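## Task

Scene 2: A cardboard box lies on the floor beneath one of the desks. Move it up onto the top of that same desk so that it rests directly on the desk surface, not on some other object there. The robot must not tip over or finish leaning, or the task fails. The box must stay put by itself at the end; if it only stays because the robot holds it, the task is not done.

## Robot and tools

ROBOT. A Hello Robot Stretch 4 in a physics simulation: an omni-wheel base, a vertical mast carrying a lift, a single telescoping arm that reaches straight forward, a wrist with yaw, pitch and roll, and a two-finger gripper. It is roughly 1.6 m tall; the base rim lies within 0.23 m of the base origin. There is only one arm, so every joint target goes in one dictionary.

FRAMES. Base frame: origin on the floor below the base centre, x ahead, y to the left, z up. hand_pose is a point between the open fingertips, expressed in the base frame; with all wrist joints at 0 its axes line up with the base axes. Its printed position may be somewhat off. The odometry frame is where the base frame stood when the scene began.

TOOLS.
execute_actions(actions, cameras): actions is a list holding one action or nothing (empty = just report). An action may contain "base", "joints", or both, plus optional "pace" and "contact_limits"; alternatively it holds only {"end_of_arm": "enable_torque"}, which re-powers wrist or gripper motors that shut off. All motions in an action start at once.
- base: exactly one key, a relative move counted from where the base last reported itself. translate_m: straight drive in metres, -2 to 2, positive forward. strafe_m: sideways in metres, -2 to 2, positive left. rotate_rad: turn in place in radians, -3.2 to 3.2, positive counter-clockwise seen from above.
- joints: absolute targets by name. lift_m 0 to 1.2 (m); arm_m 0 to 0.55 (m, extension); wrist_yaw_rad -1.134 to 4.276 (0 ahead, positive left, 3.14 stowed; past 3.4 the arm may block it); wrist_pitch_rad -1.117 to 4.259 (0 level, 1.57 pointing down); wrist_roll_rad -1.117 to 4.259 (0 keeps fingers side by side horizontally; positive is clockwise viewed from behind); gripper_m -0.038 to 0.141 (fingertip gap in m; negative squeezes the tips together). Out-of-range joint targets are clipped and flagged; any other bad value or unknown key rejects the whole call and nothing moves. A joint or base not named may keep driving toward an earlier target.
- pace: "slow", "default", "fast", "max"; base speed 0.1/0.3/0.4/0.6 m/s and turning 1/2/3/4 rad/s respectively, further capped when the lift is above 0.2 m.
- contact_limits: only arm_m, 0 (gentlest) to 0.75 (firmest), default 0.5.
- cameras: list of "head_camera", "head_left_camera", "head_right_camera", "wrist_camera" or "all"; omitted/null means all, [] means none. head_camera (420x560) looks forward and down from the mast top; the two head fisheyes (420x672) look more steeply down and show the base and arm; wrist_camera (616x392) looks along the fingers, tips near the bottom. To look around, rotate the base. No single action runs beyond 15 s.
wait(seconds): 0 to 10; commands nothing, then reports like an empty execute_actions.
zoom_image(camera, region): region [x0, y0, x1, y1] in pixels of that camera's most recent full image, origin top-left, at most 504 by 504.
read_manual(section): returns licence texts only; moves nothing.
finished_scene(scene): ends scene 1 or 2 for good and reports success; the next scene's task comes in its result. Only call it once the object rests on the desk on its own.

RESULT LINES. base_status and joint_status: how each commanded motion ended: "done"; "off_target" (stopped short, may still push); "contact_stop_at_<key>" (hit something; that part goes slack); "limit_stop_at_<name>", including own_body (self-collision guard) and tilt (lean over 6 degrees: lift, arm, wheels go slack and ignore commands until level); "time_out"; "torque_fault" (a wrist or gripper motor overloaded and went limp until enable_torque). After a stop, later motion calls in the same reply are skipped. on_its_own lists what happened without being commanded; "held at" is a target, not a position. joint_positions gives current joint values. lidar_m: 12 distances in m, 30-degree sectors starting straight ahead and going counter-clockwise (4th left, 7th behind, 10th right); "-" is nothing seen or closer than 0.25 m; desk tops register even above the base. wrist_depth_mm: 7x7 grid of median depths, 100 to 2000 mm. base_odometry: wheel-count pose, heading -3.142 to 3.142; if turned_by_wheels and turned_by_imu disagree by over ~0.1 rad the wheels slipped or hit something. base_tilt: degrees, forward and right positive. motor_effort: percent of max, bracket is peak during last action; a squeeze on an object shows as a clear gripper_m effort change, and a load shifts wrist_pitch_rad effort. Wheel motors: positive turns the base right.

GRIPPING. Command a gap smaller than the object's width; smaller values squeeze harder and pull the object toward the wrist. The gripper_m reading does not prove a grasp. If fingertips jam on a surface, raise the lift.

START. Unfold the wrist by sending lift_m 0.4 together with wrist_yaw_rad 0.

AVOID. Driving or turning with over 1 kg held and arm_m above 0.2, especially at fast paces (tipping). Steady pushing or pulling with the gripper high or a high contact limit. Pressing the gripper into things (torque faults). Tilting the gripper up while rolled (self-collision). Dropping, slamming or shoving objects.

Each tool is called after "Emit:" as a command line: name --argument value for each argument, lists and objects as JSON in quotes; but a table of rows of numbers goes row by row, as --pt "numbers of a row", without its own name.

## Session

Emit:
execute_actions --actions '[]'

Scene clock: 0.00 s.
base_odometry: x=+0.000 y=+0.000 heading=+0.000 (m, m, rad; odometry frame)
turned_by_wheels: +0.000 (rad since the last result)
turned_by_imu: +0.000 (rad since the last result)
base_tilt: forward=+0.1 right=-0.6 (deg)
lidar_m: 1.04 1.28 1.58 1.59 0.74 0.65 0.67 0.81 1.53 1.85 1.18 1.02
base_status: not commanded
joint_positions: lift_m=+0.157 arm_m=+0.002 wrist_yaw_rad=+3.050 wrist_pitch_rad=-0.010 wrist_roll_rad=-0.019 gripper_m=+0.057
joint_status: not commanded
motor_effort: lift_m=+21 arm_m=+0 wrist_yaw_rad=-1 wrist_pitch_rad=-5 wrist_roll_rad=+0 gripper_m=-5 wheel_0=+0 wheel_1=+0 wheel_2=+1 (%)
hand_pose: x=-0.1061 y=+0.1134 z=+0.3377 quat_wxyz=(+0.046, +0.004, -0.010, +0.999) (m; base frame)
wrist_depth_mm: - 143 831 768 723 683 654 / - 142 809 768 723 691 654 / - 135 228 768 741 683 654 / 113 144 809 768 741 699 654 / 960 904 854 798 732 707 661 / 991 931 206 778 218 691 668 / 854 842 820 133 732 691 676
pictures: head_camera, head_left_camera, head_right_camera, wrist_camera
Images, in order (width x height): head_camera 420x560, head_left_camera 420x672, head_right_camera 420x672, wrist_camera 616x392.

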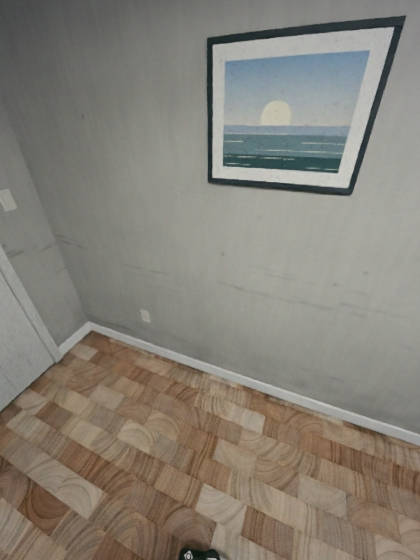

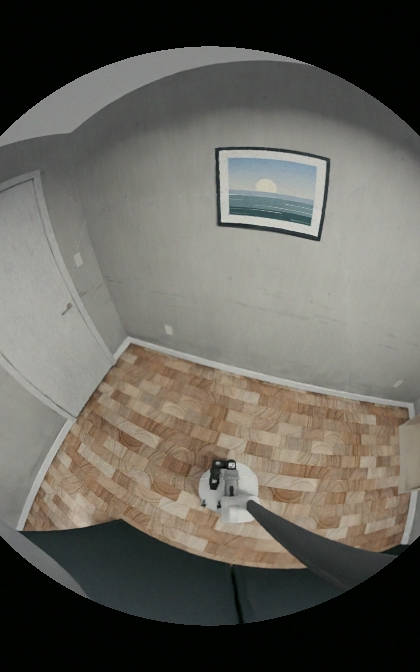

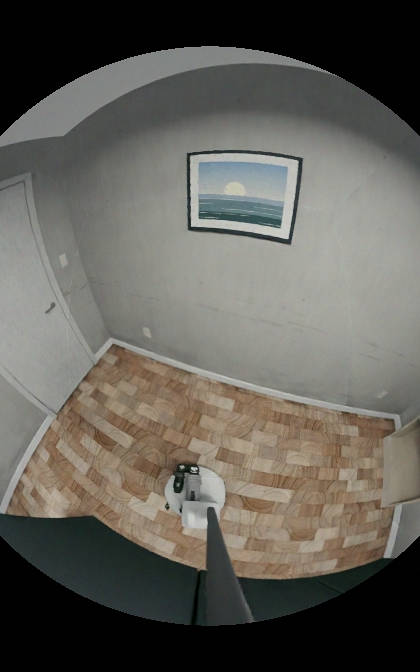

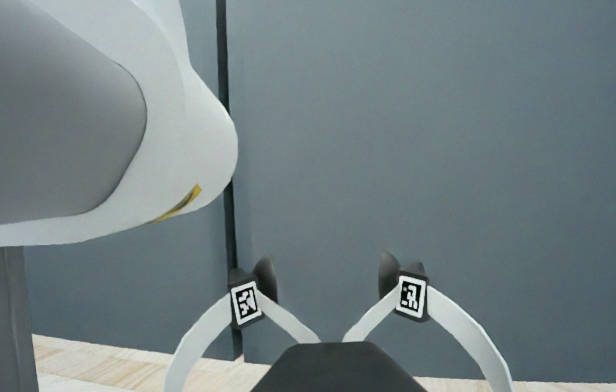

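Emit:
execute_actions --actions '[{"base":{"rotate_rad":2.9},"joints":{"lift_m":0.2}}]' --cameras '[]'

Emit:
execute_actions --actions '[{"base":{"strafe_m":-1.0},"pace":"fast"}]' --cameras '["head_camera","head_left_camera"]'

Scene clock: 2.90 s.
base_odometry: x=+0.000 y=+0.000 heading=+2.899 (m, m, rad; odometry frame)
turned_by_wheels: +2.899 (rad since the last result)
turned_by_imu: +2.815 (rad since the last result)
base_tilt: forward=+0.1 right=-0.6 (deg)
lidar_m: 0.65 0.70 1.01 1.83 1.43 1.08 1.05 1.10 1.60 1.58 0.90 0.69
base_status: done
joint_positions: lift_m=+0.200 arm_m=+0.002 wrist_yaw_rad=+3.050 wrist_pitch_rad=-0.010 wrist_roll_rad=-0.019 gripper_m=+0.057
joint_status: all done
motor_effort: lift_m=+22(24) arm_m=+0(1) wrist_yaw_rad=-1(0) wrist_pitch_rad=-5(5) wrist_roll_rad=+0(1) gripper_m=-2(2) wheel_0=-4(10) wheel_1=-5(15) wheel_2=-3(12) (%)
hand_pose: x=-0.1060 y=+0.1134 z=+0.3809 quat_wxyz=(+0.046, +0.004, -0.010, +0.999) (m; base frame)
wrist_depth_mm: - 143 1182 1160 1160 1160 1182 / - 142 1138 1182 1182 1205 1160 / - 135 227 1205 1182 1160 1182 / 113 144 1182 1182 1182 1182 1182 / 1182 1205 1205 1182 1182 1182 1182 / 1205 1182 206 1205 218 1205 1160 / 931 960 917 133 904 820 842
pictures: none
No camera images: the call's "cameras" was empty. Leave "cameras" out to get every camera's image.

Scene clock: 6.53 s.
base_odometry: x=+0.240 y=+0.971 heading=+2.899 (m, m, rad; odometry frame)
turned_by_wheels: +0.000 (rad since the last result)
turned_by_imu: +0.001 (rad since the last result)
base_tilt: forward=+0.1 right=-0.6 (deg)
lidar_m: 1.06 0.70 0.92 2.84 1.49 1.13 1.11 0.80 0.61 0.58 0.66 0.96
base_status: done
joint_positions: lift_m=+0.200 arm_m=+0.002 wrist_yaw_rad=+3.050 wrist_pitch_rad=-0.010 wrist_roll_rad=-0.019 gripper_m=+0.057
joint_status: not commanded
motor_effort: lift_m=+22(22) arm_m=+0(1) wrist_yaw_rad=-1(1) wrist_pitch_rad=-5(5) wrist_roll_rad=+1(1) gripper_m=-6(4) wheel_0=+0(15) wheel_1=-3(21) wheel_2=+0(2) (%)
hand_pose: x=-0.1060 y=+0.1134 z=+0.3809 quat_wxyz=(+0.046, +0.004, -0.010, +0.999) (m; base frame)
wrist_depth_mm: - 142 1229 1229 1229 1229 1205 / - 142 1255 1255 1255 1229 1229 / - 135 229 1255 1229 1255 1205 / 113 144 1229 1281 1229 1255 1229 / 891 1255 1255 1229 1255 1255 1255 / 1008 1229 207 1229 218 1229 1182 / 931 960 904 133 904 820 854
pictures: head_camera, head_left_camera
Images, in order (width x height): head_camera 420x560, head_left_camera 420x672.

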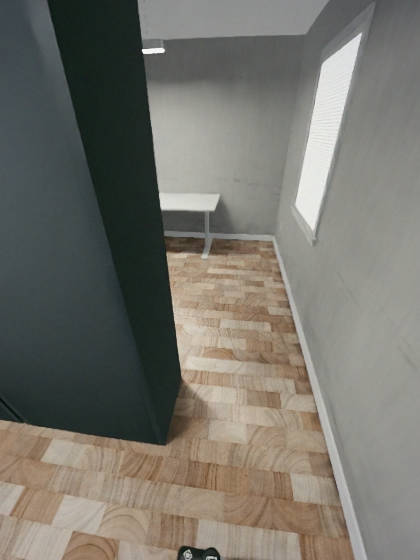

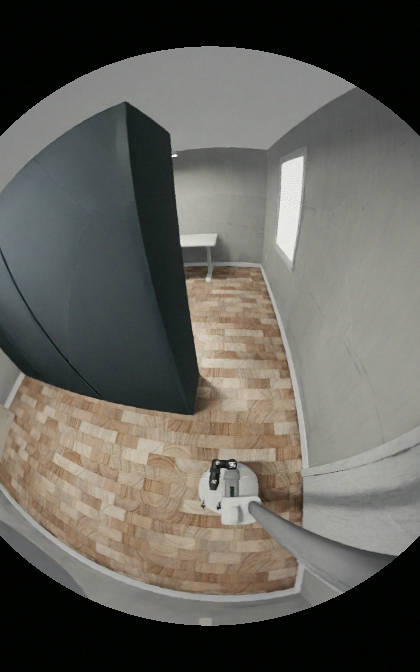

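Emit:
execute_actions --actions '[{"base":{"rotate_rad":-0.14}}]' --cameras '[]'

Emit:
execute_actions --actions '[{"base":{"strafe_m":-0.12}}]' --cameras '["head_camera"]'

Scene clock: 7.47 s.
base_odometry: x=+0.240 y=+0.971 heading=+2.760 (m, m, rad; odometry frame)
turned_by_wheels: -0.139 (rad since the last result)
turned_by_imu: -0.135 (rad since the last result)
base_tilt: forward=+0.1 right=-0.6 (deg)
lidar_m: 1.89 0.70 0.79 1.82 1.72 1.20 1.10 0.93 0.65 0.58 0.64 0.84
base_status: done
joint_positions: lift_m=+0.200 arm_m=+0.002 wrist_yaw_rad=+3.050 wrist_pitch_rad=-0.010 wrist_roll_rad=-0.019 gripper_m=+0.057
joint_status: not commanded
motor_effort: lift_m=+22(22) arm_m=+0(0) wrist_yaw_rad=-1(1) wrist_pitch_rad=-6(5) wrist_roll_rad=+1(2) gripper_m=-3(2) wheel_0=+4(7) wheel_1=+4(12) wheel_2=+4(10) (%)
hand_pose: x=-0.1060 y=+0.1134 z=+0.3809 quat_wxyz=(+0.046, +0.004, -0.010, +0.999) (m; base frame)
wrist_depth_mm: - 143 1229 1229 1281 1366 1430 / - 142 1229 1255 1308 1336 1366 / - 135 229 1281 1281 1336 1397 / 113 144 1229 1308 1308 1366 1397 / 1138 1205 1229 1281 1308 1336 1397 / 1182 1160 206 1229 217 1229 1182 / 931 991 904 134 917 820 854
pictures: none
No camera images: the call's "cameras" was empty. Leave "cameras" out to get every camera's image.

Scene clock: 9.03 s.
base_odometry: x=+0.285 y=+1.082 heading=+2.760 (m, m, rad; odometry frame)
turned_by_wheels: +0.000 (rad since the last result)
turned_by_imu: +0.000 (rad since the last result)
base_tilt: forward=+0.1 right=-0.6 (deg)
lidar_m: 1.53 0.75 0.82 1.87 1.72 1.17 1.10 0.69 0.51 0.47 0.48 0.67
base_status: done
joint_positions: lift_m=+0.200 arm_m=+0.002 wrist_yaw_rad=+3.050 wrist_pitch_rad=-0.010 wrist_roll_rad=-0.019 gripper_m=+0.057
joint_status: not commanded
motor_effort: lift_m=+22(22) arm_m=+0(0) wrist_yaw_rad=-1(1) wrist_pitch_rad=-5(5) wrist_roll_rad=-1(0) gripper_m=-1(1) wheel_0=+4(12) wheel_1=-6(12) wheel_2=+0(4) (%)
hand_pose: x=-0.1060 y=+0.1134 z=+0.3809 quat_wxyz=(+0.046, +0.004, -0.010, +0.999) (m; base frame)
wrist_depth_mm: - 143 1205 1255 1281 1336 1366 / - 142 1205 1229 1281 1336 1366 / - 135 228 1255 1308 1336 1397 / 113 144 1182 1255 1308 1336 1397 / 946 1182 1229 1281 1308 1336 1397 / 1042 1160 206 1229 216 1229 1205 / 931 976 917 134 891 820 842
pictures: head_camera
Images, in order (width x height): head_camera 420x560.

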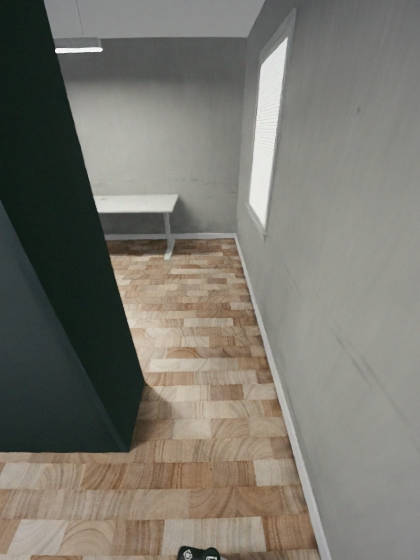

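Emit:
execute_actions --actions '[{"base":{"translate_m":1.7},"pace":"max"}]' --cameras '[]'

Emit:
execute_actions --actions '[{"base":{"rotate_rad":1.3},"joints":{"lift_m":0.35}}]' --cameras '["head_camera","head_left_camera"]'

Scene clock: 13.50 s.
base_odometry: x=-1.293 y=+1.715 heading=+2.760 (m, m, rad; odometry frame)
turned_by_wheels: +0.000 (rad since the last result)
turned_by_imu: -0.001 (rad since the last result)
base_tilt: forward=+0.1 right=-0.5 (deg)
lidar_m: 1.02 1.28 1.54 2.58 0.93 0.84 2.08 0.57 0.39 0.37 0.36 0.45
base_status: done
joint_positions: lift_m=+0.200 arm_m=+0.002 wrist_yaw_rad=+3.050 wrist_pitch_rad=-0.010 wrist_roll_rad=-0.019 gripper_m=+0.057
joint_status: not commanded
motor_effort: lift_m=+22(22) arm_m=+0(1) wrist_yaw_rad=-1(0) wrist_pitch_rad=-5(5) wrist_roll_rad=+1(1) gripper_m=-3(5) wheel_0=+1(13) wheel_1=+4(13) wheel_2=+0(18) (%)
hand_pose: x=-0.1060 y=+0.1134 z=+0.3809 quat_wxyz=(+0.046, +0.004, -0.010, +0.999) (m; base frame)
wrist_depth_mm: - 142 - - - 904 1281 / - 142 - - - 878 1308 / - 135 227 - - 878 1308 / 113 144 - - - 891 1336 / 732 1366 - - 1863 904 1336 / 809 1205 206 1336 218 878 991 / 788 931 904 133 931 809 820
pictures: none
No camera images: the call's "cameras" was empty. Leave "cameras" out to get every camera's image.

Scene clock: 15.40 s.
base_odometry: x=-1.293 y=+1.715 heading=-2.224 (m, m, rad; odometry frame)
turned_by_wheels: +1.299 (rad since the last result)
turned_by_imu: +1.261 (rad since the last result)
base_tilt: forward=+0.1 right=-0.6 (deg)
lidar_m: 2.03 1.47 0.82 1.00 0.93 0.45 0.38 0.37 0.38 0.58 1.29 1.29
base_status: done
joint_positions: lift_m=+0.350 arm_m=+0.002 wrist_yaw_rad=+3.050 wrist_pitch_rad=-0.010 wrist_roll_rad=-0.019 gripper_m=+0.057
joint_status: all done
motor_effort: lift_m=+23(25) arm_m=-1(0) wrist_yaw_rad=-1(0) wrist_pitch_rad=-6(5) wrist_roll_rad=+1(0) gripper_m=-4(2) wheel_0=-5(8) wheel_1=-7(14) wheel_2=-3(11) (%)
hand_pose: x=-0.1060 y=+0.1134 z=+0.5309 quat_wxyz=(+0.046, +0.004, -0.010, +0.999) (m; base frame)
wrist_depth_mm: - 143 517 569 634 732 809 / - 142 512 569 634 723 831 / - 135 229 574 634 723 831 / 113 144 512 569 634 723 831 / 424 473 512 569 615 723 831 / 436 477 206 569 217 723 831 / 433 473 521 134 654 707 820
pictures: head_camera, head_left_camera
Images, in order (width x height): head_camera 420x560, head_left_camera 420x672.

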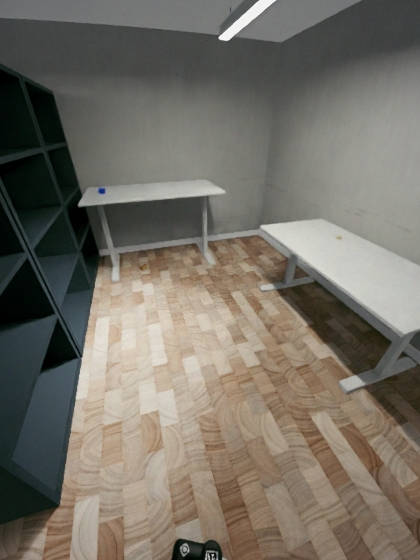

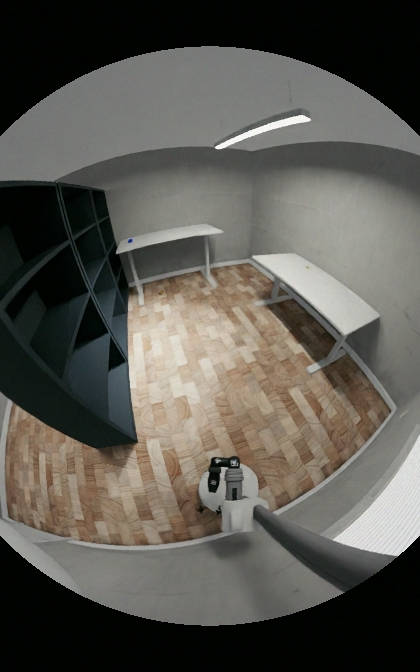

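Emit:
execute_actions --actions '[{"base":{"rotate_rad":0.33},"joints":{"wrist_yaw_rad":0,"wrist_pitch_rad":0.57}}]' --cameras '[]'

Emit:
execute_actions --actions '[{"base":{"translate_m":1.75},"joints":{"lift_m":0.12,"gripper_m":0.14,"arm_m":0.05},"pace":"max"}]' --cameras '["head_camera","wrist_camera"]'

Scene clock: 17.93 s.
base_odometry: x=-1.293 y=+1.715 heading=-1.896 (m, m, rad; odometry frame)
turned_by_wheels: +0.329 (rad since the last result)
turned_by_imu: +0.319 (rad since the last result)
base_tilt: forward=+0.1 right=-0.6 (deg)
lidar_m: 2.58 0.88 0.83 1.60 0.57 0.39 0.36 0.35 0.46 1.28 1.29 1.60
base_status: done
joint_positions: lift_m=+0.350 arm_m=+0.002 wrist_yaw_rad=+0.000 wrist_pitch_rad=+0.572 wrist_roll_rad=-0.019 gripper_m=+0.057
joint_status: all done
motor_effort: lift_m=+23(23) arm_m=+0(0) wrist_yaw_rad=-2(8) wrist_pitch_rad=-3(3) wrist_roll_rad=+1(0) gripper_m=-1(2) wheel_0=-5(9) wheel_1=-6(11) wheel_2=-4(10) (%)
hand_pose: x=+0.4159 y=-0.0873 z=+0.3719 quat_wxyz=(+0.959, -0.009, +0.282, +0.003) (m; base frame)
wrist_depth_mm: 1098 - - - - - - / 1182 1618 1708 1618 1576 1499 1499 / 1118 1255 1229 1205 1182 1138 1098 / 976 976 946 931 917 904 866 / 809 798 788 778 759 750 732 / 683 683 206 661 218 634 621 / 609 591 569 134 569 549 554
pictures: none
No camera images: the call's "cameras" was empty. Leave "cameras" out to get every camera's image.

Scene clock: 22.57 s.
base_odometry: x=-1.850 y=+0.056 heading=-1.895 (m, m, rad; odometry frame)
turned_by_wheels: +0.001 (rad since the last result)
turned_by_imu: -0.001 (rad since the last result)
base_tilt: forward=+0.1 right=-0.6 (deg)
lidar_m: 0.83 0.86 0.69 0.65 0.69 0.90 2.11 2.12 1.16 1.11 1.15 0.89
base_status: done
joint_positions: lift_m=+0.120 arm_m=+0.049 wrist_yaw_rad=+0.000 wrist_pitch_rad=+0.572 wrist_roll_rad=-0.019 gripper_m=+0.140
joint_status: all done
motor_effort: lift_m=+20(21) arm_m=+7(9) wrist_yaw_rad=-2(2) wrist_pitch_rad=-4(5) wrist_roll_rad=+0(1) gripper_m=+2(3) wheel_0=+4(11) wheel_1=+6(11) wheel_2=-1(18) (%)
hand_pose: x=+0.4622 y=-0.0874 z=+0.1421 quat_wxyz=(+0.959, -0.009, +0.282, +0.003) (m; base frame)
wrist_depth_mm: 854 1229 1255 1205 1229 1205 1060 / 991 946 976 931 891 866 854 / 707 723 699 676 661 640 634 / 574 564 554 539 530 512 504 / 469 466 455 445 439 424 421 / 392 377 362 379 362 343 357 / 347 338 338 138 327 319 317
pictures: head_camera, wrist_camera
Images, in order (width x height): head_camera 420x560, wrist_camera 616x392.

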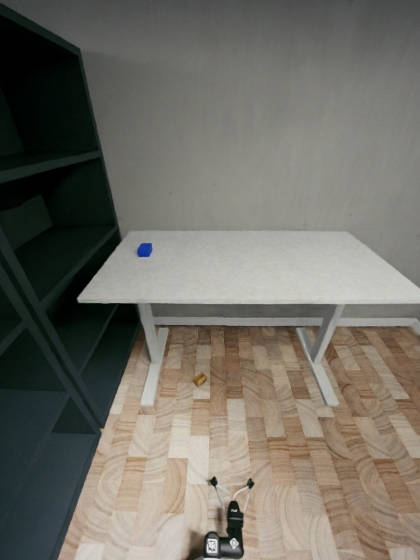

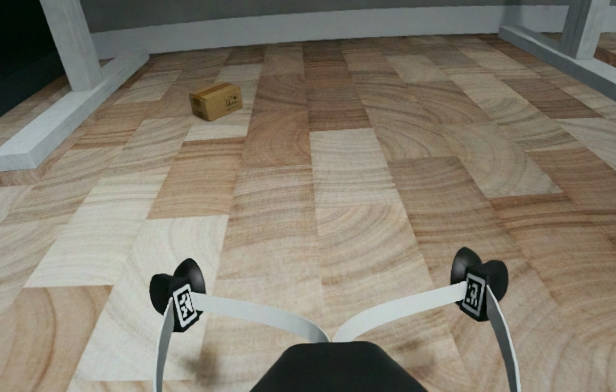

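Emit:
execute_actions --actions '[{"base":{"translate_m":0.2},"joints":{"lift_m":0.13,"wrist_yaw_rad":0.8,"arm_m":0.4}}]' --cameras '["head_camera","wrist_camera"]'

Scene clock: 24.97 s.
base_odometry: x=-1.914 y=-0.133 heading=-1.894 (m, m, rad; odometry frame)
turned_by_wheels: +0.001 (rad since the last result)
turned_by_imu: +0.000 (rad since the last result)
base_tilt: forward=+0.1 right=-0.6 (deg)
lidar_m: 0.62 0.66 0.70 0.67 0.69 0.92 2.30 1.65 1.16 1.10 0.97 0.69
base_status: done
joint_positions: lift_m=+0.130 arm_m=+0.399 wrist_yaw_rad=+0.800 wrist_pitch_rad=+0.572 wrist_roll_rad=-0.019 gripper_m=+0.140
joint_status: all done
motor_effort: lift_m=+23(25) arm_m=+7(9) wrist_yaw_rad=+0(5) wrist_pitch_rad=-4(5) wrist_roll_rad=+1(0) gripper_m=+1(1) wheel_0=+4(8) wheel_1=+7(7) wheel_2=-2(13) (%)
hand_pose: x=+0.8013 y=+0.1131 z=+0.1519 quat_wxyz=(+0.883, -0.118, +0.256, +0.376) (m; base frame)
wrist_depth_mm: 917 1060 525 946 831 699 621 / 854 798 580 917 831 750 647 / 634 691 609 661 676 661 647 / 591 521 549 554 539 530 517 / 449 459 469 455 449 436 430 / 404 392 373 342 314 353 368 / 359 345 349 138 317 327 327
pictures: head_camera, wrist_camera
Images, in order (width x height): head_camera 420x560, wrist_camera 616x392.

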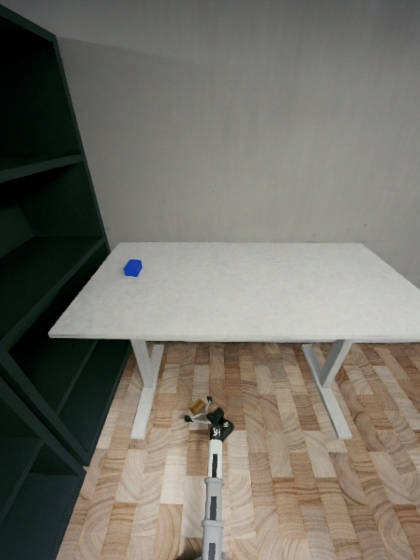

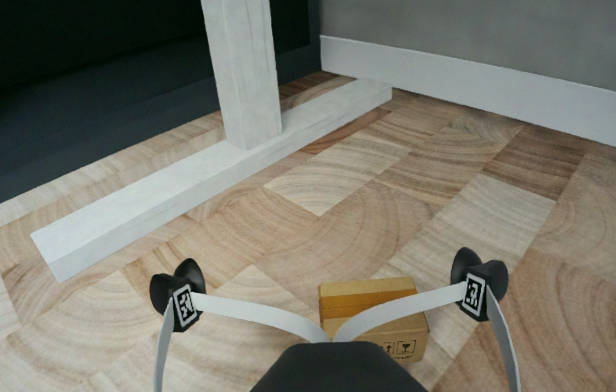

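Emit:
execute_actions --actions '[{"base":{"strafe_m":0.01},"joints":{"arm_m":0.46,"lift_m":0.09}}]' --cameras '["wrist_camera"]'

Scene clock: 26.30 s.
base_odometry: x=-1.905 y=-0.136 heading=-1.894 (m, m, rad; odometry frame)
turned_by_wheels: +0.000 (rad since the last result)
turned_by_imu: +0.000 (rad since the last result)
base_tilt: forward=+0.1 right=-0.6 (deg)
lidar_m: 0.63 0.67 0.70 0.66 0.68 0.90 2.31 1.70 1.16 1.10 0.98 0.69
base_status: done
joint_positions: lift_m=+0.090 arm_m=+0.459 wrist_yaw_rad=+0.800 wrist_pitch_rad=+0.572 wrist_roll_rad=-0.019 gripper_m=+0.140
joint_status: all done
motor_effort: lift_m=+18(22) arm_m=+7(9) wrist_yaw_rad=+0(1) wrist_pitch_rad=-4(4) wrist_roll_rad=+1(1) gripper_m=+2(1) wheel_0=-3(8) wheel_1=+5(15) wheel_2=+0(1) (%)
hand_pose: x=+0.8613 y=+0.1131 z=+0.1123 quat_wxyz=(+0.883, -0.118, +0.256, +0.376) (m; base frame)
wrist_depth_mm: 917 991 480 891 768 654 569 / 715 715 512 768 750 676 597 / 609 647 554 603 591 574 564 / 455 466 496 484 469 462 455 / 402 413 407 404 392 382 379 / 357 342 327 279 286 310 324 / 314 301 304 138 282 287 283
pictures: wrist_camera
Images, in order (width x height): wrist_camera 616x392.

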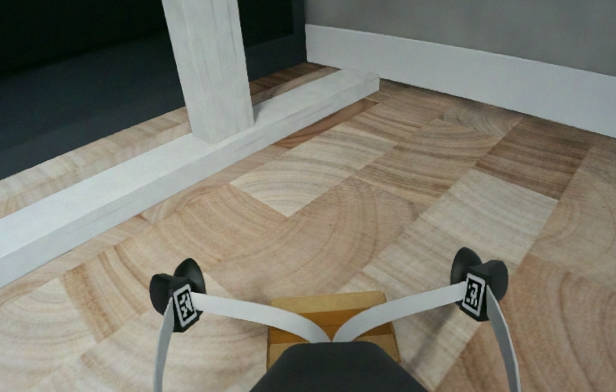

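Emit:
execute_actions --actions '[{"joints":{"lift_m":0.008}}]' --cameras '["wrist_camera"]'

Scene clock: 27.73 s.
base_odometry: x=-1.905 y=-0.136 heading=-1.894 (m, m, rad; odometry frame)
turned_by_wheels: +0.000 (rad since the last result)
turned_by_imu: +0.000 (rad since the last result)
base_tilt: forward=+0.0 right=-0.6 (deg)
lidar_m: 0.63 0.65 0.71 0.65 0.68 0.92 2.30 1.68 1.17 1.11 0.97 0.69
base_status: not commanded
joint_positions: lift_m=+0.008 arm_m=+0.459 wrist_yaw_rad=+0.800 wrist_pitch_rad=+0.572 wrist_roll_rad=-0.019 gripper_m=+0.140
joint_status: all done
motor_effort: lift_m=+18(19) arm_m=+7(8) wrist_yaw_rad=-1(1) wrist_pitch_rad=-4(4) wrist_roll_rad=+0(1) gripper_m=+0(1) wheel_0=-3(3) wheel_1=+5(5) wheel_2=+0(0) (%)
hand_pose: x=+0.8613 y=+0.1131 z=+0.0303 quat_wxyz=(+0.883, -0.118, +0.256, +0.376) (m; base frame)
wrist_depth_mm: 715 676 480 820 723 640 564 / 580 615 500 564 564 549 539 / 397 427 442 430 418 410 399 / 368 362 353 342 334 327 320 / 298 294 289 212 216 270 268 / 250 241 202 203 204 219 227 / 222 215 214 138 208 202 204
pictures: wrist_camera
Images, in order (width x height): wrist_camera 616x392.

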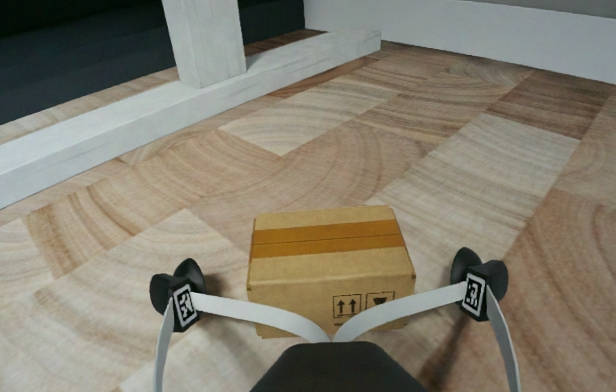

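Emit:
execute_actions --actions '[{"base":{"strafe_m":0.02},"joints":{"arm_m":0.478}}]' --cameras '["wrist_camera"]'

Emit:
execute_actions --actions '[{"joints":{"gripper_m":0.025}}]' --cameras '["wrist_camera"]'

Emit:
execute_actions --actions '[{"joints":{"lift_m":0.08,"arm_m":0.05},"pace":"fast"}]' --cameras '["wrist_camera"]'

Scene clock: 28.67 s.
base_odometry: x=-1.886 y=-0.143 heading=-1.894 (m, m, rad; odometry frame)
turned_by_wheels: +0.000 (rad since the last result)
turned_by_imu: +0.000 (rad since the last result)
base_tilt: forward=+0.1 right=-0.6 (deg)
lidar_m: 0.64 0.67 0.67 0.62 0.66 0.87 2.30 1.73 1.20 1.13 0.97 0.68
base_status: done
joint_positions: lift_m=+0.008 arm_m=+0.477 wrist_yaw_rad=+0.800 wrist_pitch_rad=+0.572 wrist_roll_rad=-0.019 gripper_m=+0.140
joint_status: all done
motor_effort: lift_m=+17(18) arm_m=+7(7) wrist_yaw_rad=+0(1) wrist_pitch_rad=-4(4) wrist_roll_rad=+2(0) gripper_m=+0(2) wheel_0=-4(10) wheel_1=+4(12) wheel_2=+0(1) (%)
hand_pose: x=+0.8793 y=+0.1131 z=+0.0303 quat_wxyz=(+0.883, -0.118, +0.256, +0.376) (m; base frame)
wrist_depth_mm: 707 654 459 831 707 621 544 / 564 609 480 559 564 549 539 / 397 415 442 427 418 407 404 / 355 359 351 343 332 327 319 / 298 294 287 212 216 271 267 / 251 242 196 186 186 220 228 / 221 214 213 138 201 203 202
pictures: wrist_camera
Images, in order (width x height): wrist_camera 616x392.

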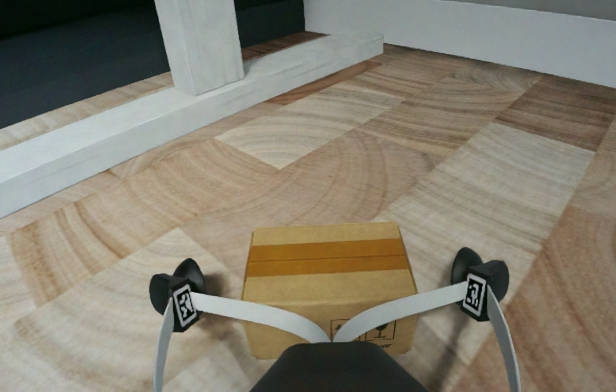

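Scene clock: 30.80 s.
base_odometry: x=-1.886 y=-0.143 heading=-1.894 (m, m, rad; odometry frame)
turned_by_wheels: +0.000 (rad since the last result)
turned_by_imu: +0.000 (rad since the last result)
base_tilt: forward=+0.1 right=-0.6 (deg)
lidar_m: 0.63 0.66 0.68 0.63 0.66 0.90 2.30 1.72 1.20 1.13 0.96 0.68
base_status: not commanded
joint_positions: lift_m=+0.008 arm_m=+0.477 wrist_yaw_rad=+0.800 wrist_pitch_rad=+0.572 wrist_roll_rad=-0.019 gripper_m=+0.026
joint_status: all done
motor_effort: lift_m=+18(18) arm_m=+7(7) wrist_yaw_rad=-1(0) wrist_pitch_rad=-5(5) wrist_roll_rad=+0(1) gripper_m=-27(28) wheel_0=-4(4) wheel_1=+4(4) wheel_2=+0(0) (%)
hand_pose: x=+0.8793 y=+0.1131 z=+0.0302 quat_wxyz=(+0.883, -0.118, +0.256, +0.376) (m; base frame)
wrist_depth_mm: 715 647 459 831 715 621 549 / 564 615 480 544 559 544 544 / 397 413 442 430 418 410 402 / 355 357 349 340 332 325 319 / 298 294 279 196 199 271 266 / 250 247 183 178 177 180 227 / 221 211 212 133 196 202 -
pictures: wrist_camera
Images, in order (width x height): wrist_camera 616x392.

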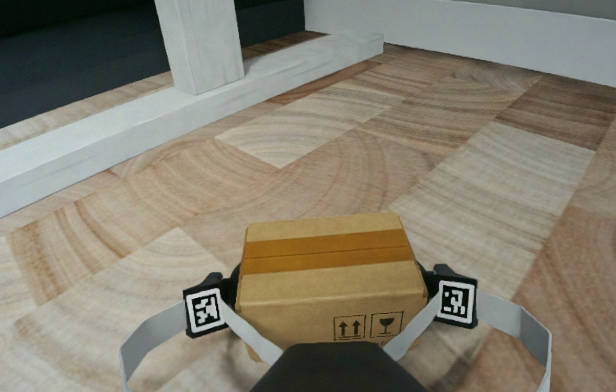

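Scene clock: 32.77 s.
base_odometry: x=-1.886 y=-0.143 heading=-1.894 (m, m, rad; odometry frame)
turned_by_wheels: +0.000 (rad since the last result)
turned_by_imu: +0.000 (rad since the last result)
base_tilt: forward=+0.1 right=-0.6 (deg)
lidar_m: 0.64 0.66 0.68 0.64 0.67 0.86 2.30 1.73 1.20 1.12 0.98 0.68
base_status: not commanded
joint_positions: lift_m=+0.080 arm_m=+0.051 wrist_yaw_rad=+0.800 wrist_pitch_rad=+0.573 wrist_roll_rad=-0.019 gripper_m=+0.026
joint_status: all done
motor_effort: lift_m=+23(24) arm_m=-7(7) wrist_yaw_rad=-1(1) wrist_pitch_rad=-7(7) wrist_roll_rad=+1(0) gripper_m=-26(25) wheel_0=-4(4) wheel_1=+4(4) wheel_2=+0(0) (%)
hand_pose: x=+0.4538 y=+0.1130 z=+0.1016 quat_wxyz=(+0.882, -0.119, +0.257, +0.376) (m; base frame)
wrist_depth_mm: 549 931 917 931 878 960 904 / 580 654 741 798 723 750 741 / 585 621 603 574 574 554 549 / 500 496 477 469 459 445 439 / 407 402 384 196 200 375 362 / 343 342 183 178 176 180 314 / 303 289 290 133 232 279 -
pictures: wrist_camera
Images, in order (width x height): wrist_camera 616x392.

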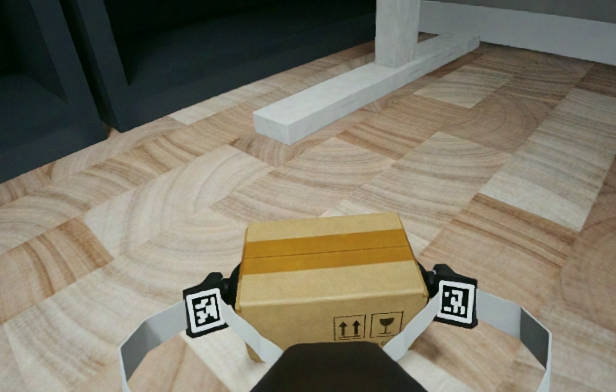

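Emit:
execute_actions --actions '[{"joints":{"lift_m":1.02,"wrist_yaw_rad":0,"arm_m":0.06},"pace":"fast"}]' --cameras '["wrist_camera","head_left_camera"]'

Scene clock: 36.27 s.
base_odometry: x=-1.886 y=-0.143 heading=-1.894 (m, m, rad; odometry frame)
turned_by_wheels: +0.000 (rad since the last result)
turned_by_imu: +0.000 (rad since the last result)
base_tilt: forward=+0.1 right=-0.6 (deg)
lidar_m: 0.63 0.66 0.67 0.63 0.64 0.89 2.30 1.75 1.20 1.13 0.95 0.68
base_status: not commanded
joint_positions: lift_m=+1.020 arm_m=+0.059 wrist_yaw_rad=+0.000 wrist_pitch_rad=+0.573 wrist_roll_rad=-0.019 gripper_m=+0.026
joint_status: all done
motor_effort: lift_m=+23(25) arm_m=+7(7) wrist_yaw_rad=-2(8) wrist_pitch_rad=-7(7) wrist_roll_rad=+1(2) gripper_m=-27(28) wheel_0=-4(4) wheel_1=+4(4) wheel_2=+0(0) (%)
hand_pose: x=+0.4721 y=-0.0873 z=+1.0416 quat_wxyz=(+0.959, -0.009, +0.283, +0.003) (m; base frame)
wrist_depth_mm: 1060 1060 1078 1098 1060 1060 1025 / 891 842 798 768 750 732 715 / 634 609 585 574 549 539 530 / 480 473 459 452 445 445 462 / 1025 1025 1499 197 200 1618 1060 / 1430 1308 183 178 176 179 1308 / 1255 1255 1281 134 707 1255 1205
pictures: head_left_camera, wrist_camera
Images, in order (width x height): head_left_camera 420x672, wrist_camera 616x392.

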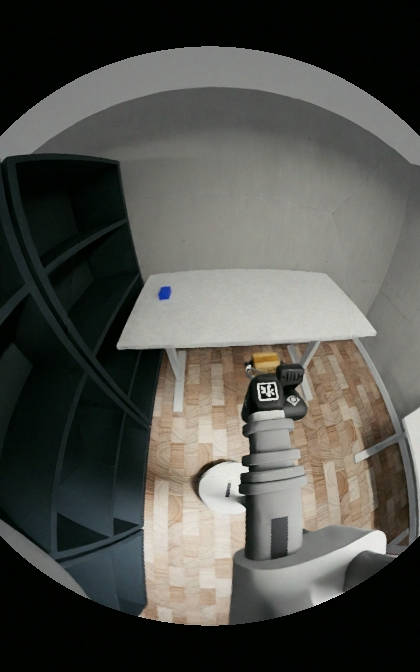

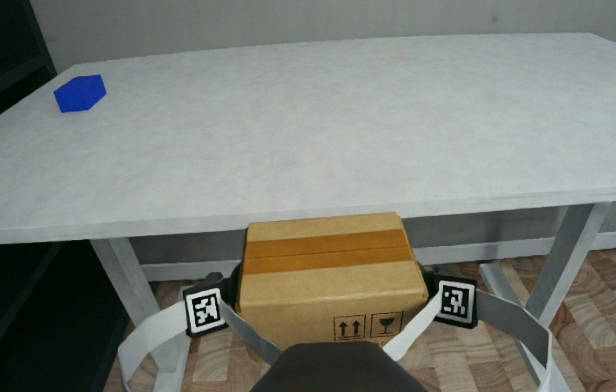

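Emit:
execute_actions --actions '[{"joints":{"arm_m":0.48},"pace":"fast"}]' --cameras '[]'

Emit:
execute_actions --actions '[{"joints":{"lift_m":0.96}}]' --cameras '["wrist_camera"]'

Scene clock: 38.37 s.
base_odometry: x=-1.886 y=-0.143 heading=-1.894 (m, m, rad; odometry frame)
turned_by_wheels: +0.000 (rad since the last result)
turned_by_imu: +0.000 (rad since the last result)
base_tilt: forward=+0.1 right=-0.6 (deg)
lidar_m: 0.63 0.65 0.68 0.63 0.66 0.89 2.29 1.71 1.20 1.12 0.97 0.69
base_status: not commanded
joint_positions: lift_m=+1.020 arm_m=+0.479 wrist_yaw_rad=+0.000 wrist_pitch_rad=+0.573 wrist_roll_rad=-0.019 gripper_m=+0.026
joint_status: all done
motor_effort: lift_m=+23(23) arm_m=+7(8) wrist_yaw_rad=-2(2) wrist_pitch_rad=-6(7) wrist_roll_rad=+0(0) gripper_m=-26(29) wheel_0=-4(4) wheel_1=+4(4) wheel_2=+0(0) (%)
hand_pose: x=+0.8921 y=-0.0874 z=+1.0417 quat_wxyz=(+0.959, -0.009, +0.282, +0.003) (m; base frame)
wrist_depth_mm: 668 668 676 691 691 683 683 / 723 723 732 715 723 723 707 / 621 603 585 564 549 539 525 / 477 469 455 449 439 427 418 / 389 382 366 196 199 355 349 / 327 324 183 178 177 179 303 / 287 276 278 134 227 265 -
pictures: none
No camera images: the call's "cameras" was empty. Leave "cameras" out to get every camera's image.

Scene clock: 39.53 s.
base_odometry: x=-1.886 y=-0.143 heading=-1.894 (m, m, rad; odometry frame)
turned_by_wheels: +0.000 (rad since the last result)
turned_by_imu: +0.000 (rad since the last result)
base_tilt: forward=+0.1 right=-0.6 (deg)
lidar_m: 0.63 0.66 0.66 0.64 0.67 0.89 2.30 1.74 1.19 1.13 0.94 0.68
base_status: not commanded
joint_positions: lift_m=+0.960 arm_m=+0.479 wrist_yaw_rad=+0.000 wrist_pitch_rad=+0.573 wrist_roll_rad=-0.019 gripper_m=+0.026
joint_status: all done
motor_effort: lift_m=+18(22) arm_m=+8(8) wrist_yaw_rad=-1(2) wrist_pitch_rad=-6(6) wrist_roll_rad=+0(1) gripper_m=-25(28) wheel_0=-4(4) wheel_1=+4(4) wheel_2=+0(0) (%)
hand_pose: x=+0.8921 y=-0.0874 z=+0.9821 quat_wxyz=(+0.959, -0.009, +0.282, +0.003) (m; base frame)
wrist_depth_mm: 676 676 683 691 699 691 699 / 691 647 609 585 569 554 544 / 480 462 442 433 421 413 402 / 366 362 349 343 338 327 322 / 300 294 281 197 200 274 270 / 251 249 183 178 177 179 229 / 222 212 213 134 197 205 -
pictures: wrist_camera
Images, in order (width x height): wrist_camera 616x392.

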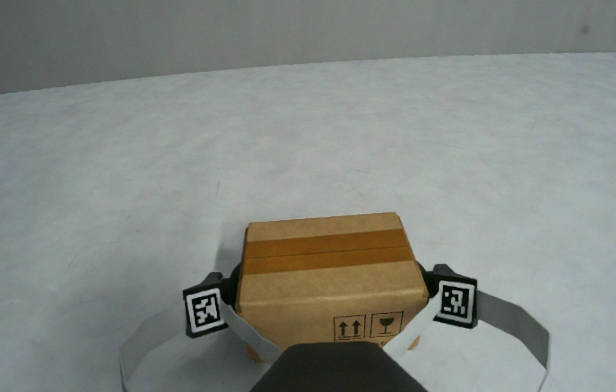

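Emit:
execute_actions --actions '[{"joints":{"lift_m":0.957,"gripper_m":0.14}}]' --cameras '["wrist_camera"]'

Emit:
execute_actions --actions '[{"joints":{"lift_m":1.04}}]' --cameras '[]'

Emit:
execute_actions --actions '[{"joints":{"arm_m":0.15},"pace":"fast"}]' --cameras '["wrist_camera","head_camera"]'

Scene clock: 41.80 s.
base_odometry: x=-1.886 y=-0.143 heading=-1.894 (m, m, rad; odometry frame)
turned_by_wheels: +0.000 (rad since the last result)
turned_by_imu: +0.000 (rad since the last result)
base_tilt: forward=+0.1 right=-0.5 (deg)
lidar_m: 0.63 0.66 0.68 0.63 0.65 0.88 2.31 1.73 1.18 1.12 0.96 0.67
base_status: not commanded
joint_positions: lift_m=+0.957 arm_m=+0.479 wrist_yaw_rad=+0.000 wrist_pitch_rad=+0.572 wrist_roll_rad=-0.019 gripper_m=+0.140
joint_status: all done
motor_effort: lift_m=+19(18) arm_m=+7(7) wrist_yaw_rad=-2(2) wrist_pitch_rad=-4(6) wrist_roll_rad=+1(1) gripper_m=+1(26) wheel_0=-4(4) wheel_1=+4(4) wheel_2=+0(0) (%)
hand_pose: x=+0.8922 y=-0.0874 z=+0.9792 quat_wxyz=(+0.959, -0.009, +0.282, +0.003) (m; base frame)
wrist_depth_mm: 661 676 683 683 691 699 699 / 699 640 603 580 559 549 535 / 473 455 442 427 418 407 399 / 366 355 345 340 334 325 320 / 297 291 285 210 216 270 266 / 249 238 200 194 197 219 228 / 220 213 213 138 206 202 202
pictures: wrist_camera
Images, in order (width x height): wrist_camera 616x392.

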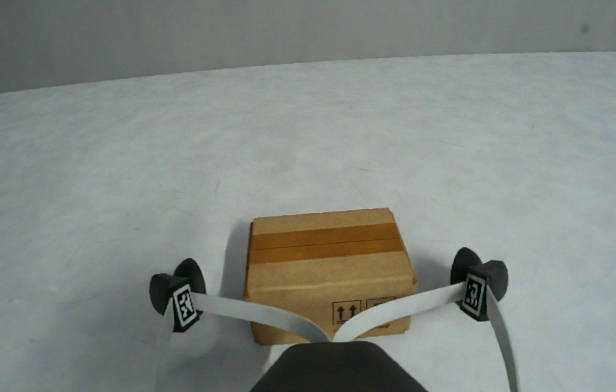

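Scene clock: 43.13 s.
base_odometry: x=-1.886 y=-0.143 heading=-1.894 (m, m, rad; odometry frame)
turned_by_wheels: +0.000 (rad since the last result)
turned_by_imu: +0.000 (rad since the last result)
base_tilt: forward=+0.1 right=-0.6 (deg)
lidar_m: 0.63 0.66 0.67 0.64 0.66 0.88 2.30 1.72 1.19 1.12 0.97 0.69
base_status: not commanded
joint_positions: lift_m=+1.040 arm_m=+0.479 wrist_yaw_rad=+0.000 wrist_pitch_rad=+0.572 wrist_roll_rad=-0.019 gripper_m=+0.140
joint_status: all done
motor_effort: lift_m=+23(24) arm_m=+8(8) wrist_yaw_rad=-2(2) wrist_pitch_rad=-4(4) wrist_roll_rad=+1(1) gripper_m=+1(1) wheel_0=-4(4) wheel_1=+4(4) wheel_2=+0(0) (%)
hand_pose: x=+0.8922 y=-0.0874 z=+1.0619 quat_wxyz=(+0.959, -0.009, +0.282, +0.003) (m; base frame)
wrist_depth_mm: 668 676 683 699 699 699 691 / 723 723 741 741 732 741 732 / 676 654 627 603 591 574 564 / 521 504 496 484 473 462 452 / 418 415 404 399 392 382 377 / 355 338 325 279 314 310 322 / 312 303 304 138 286 287 283
pictures: none
No camera images: the call's "cameras" was empty. Leave "cameras" out to get every camera's image.

Scene clock: 44.90 s.
base_odometry: x=-1.886 y=-0.143 heading=-1.894 (m, m, rad; odometry frame)
turned_by_wheels: +0.000 (rad since the last result)
turned_by_imu: +0.000 (rad since the last result)
base_tilt: forward=+0.1 right=-0.6 (deg)
lidar_m: 0.64 0.67 0.66 0.63 0.67 0.89 2.30 1.73 1.20 1.14 0.97 0.67
base_status: not commanded
joint_positions: lift_m=+1.040 arm_m=+0.151 wrist_yaw_rad=+0.000 wrist_pitch_rad=+0.572 wrist_roll_rad=-0.019 gripper_m=+0.140
joint_status: all done
motor_effort: lift_m=+23(23) arm_m=-7(6) wrist_yaw_rad=+0(2) wrist_pitch_rad=-5(5) wrist_roll_rad=+3(0) gripper_m=+0(0) wheel_0=-4(4) wheel_1=+4(4) wheel_2=+0(0) (%)
hand_pose: x=+0.5647 y=-0.0875 z=+1.0618 quat_wxyz=(+0.959, -0.009, +0.282, +0.003) (m; base frame)
wrist_depth_mm: 960 960 976 991 1008 991 991 / 991 917 866 831 798 778 768 / 654 654 621 530 597 569 569 / 521 508 500 484 469 462 452 / 418 418 413 399 394 384 382 / 379 377 366 379 377 1336 1042 / 1308 1255 1308 138 1281 1255 1205
pictures: head_camera, wrist_camera
Images, in order (width x height): head_camera 420x560, wrist_camera 616x392.

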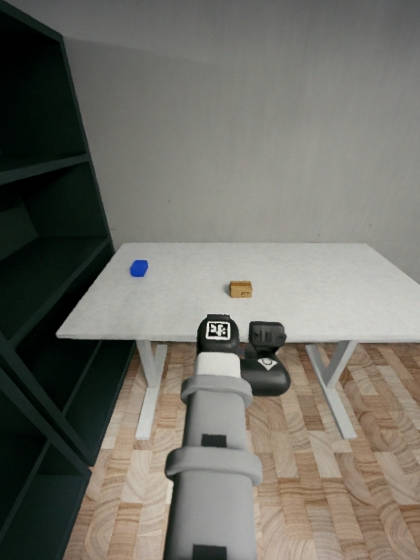

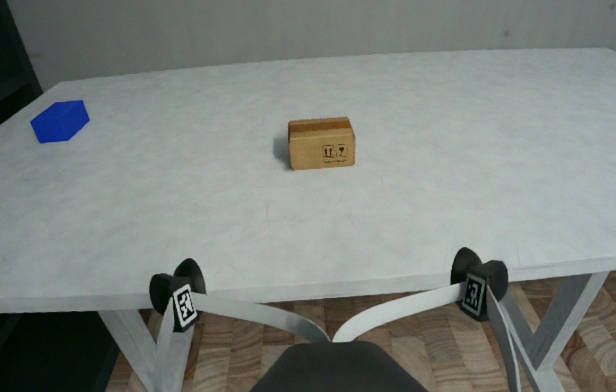

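Emit:
finished_scene --scene 2

The scene is finished: the task was done.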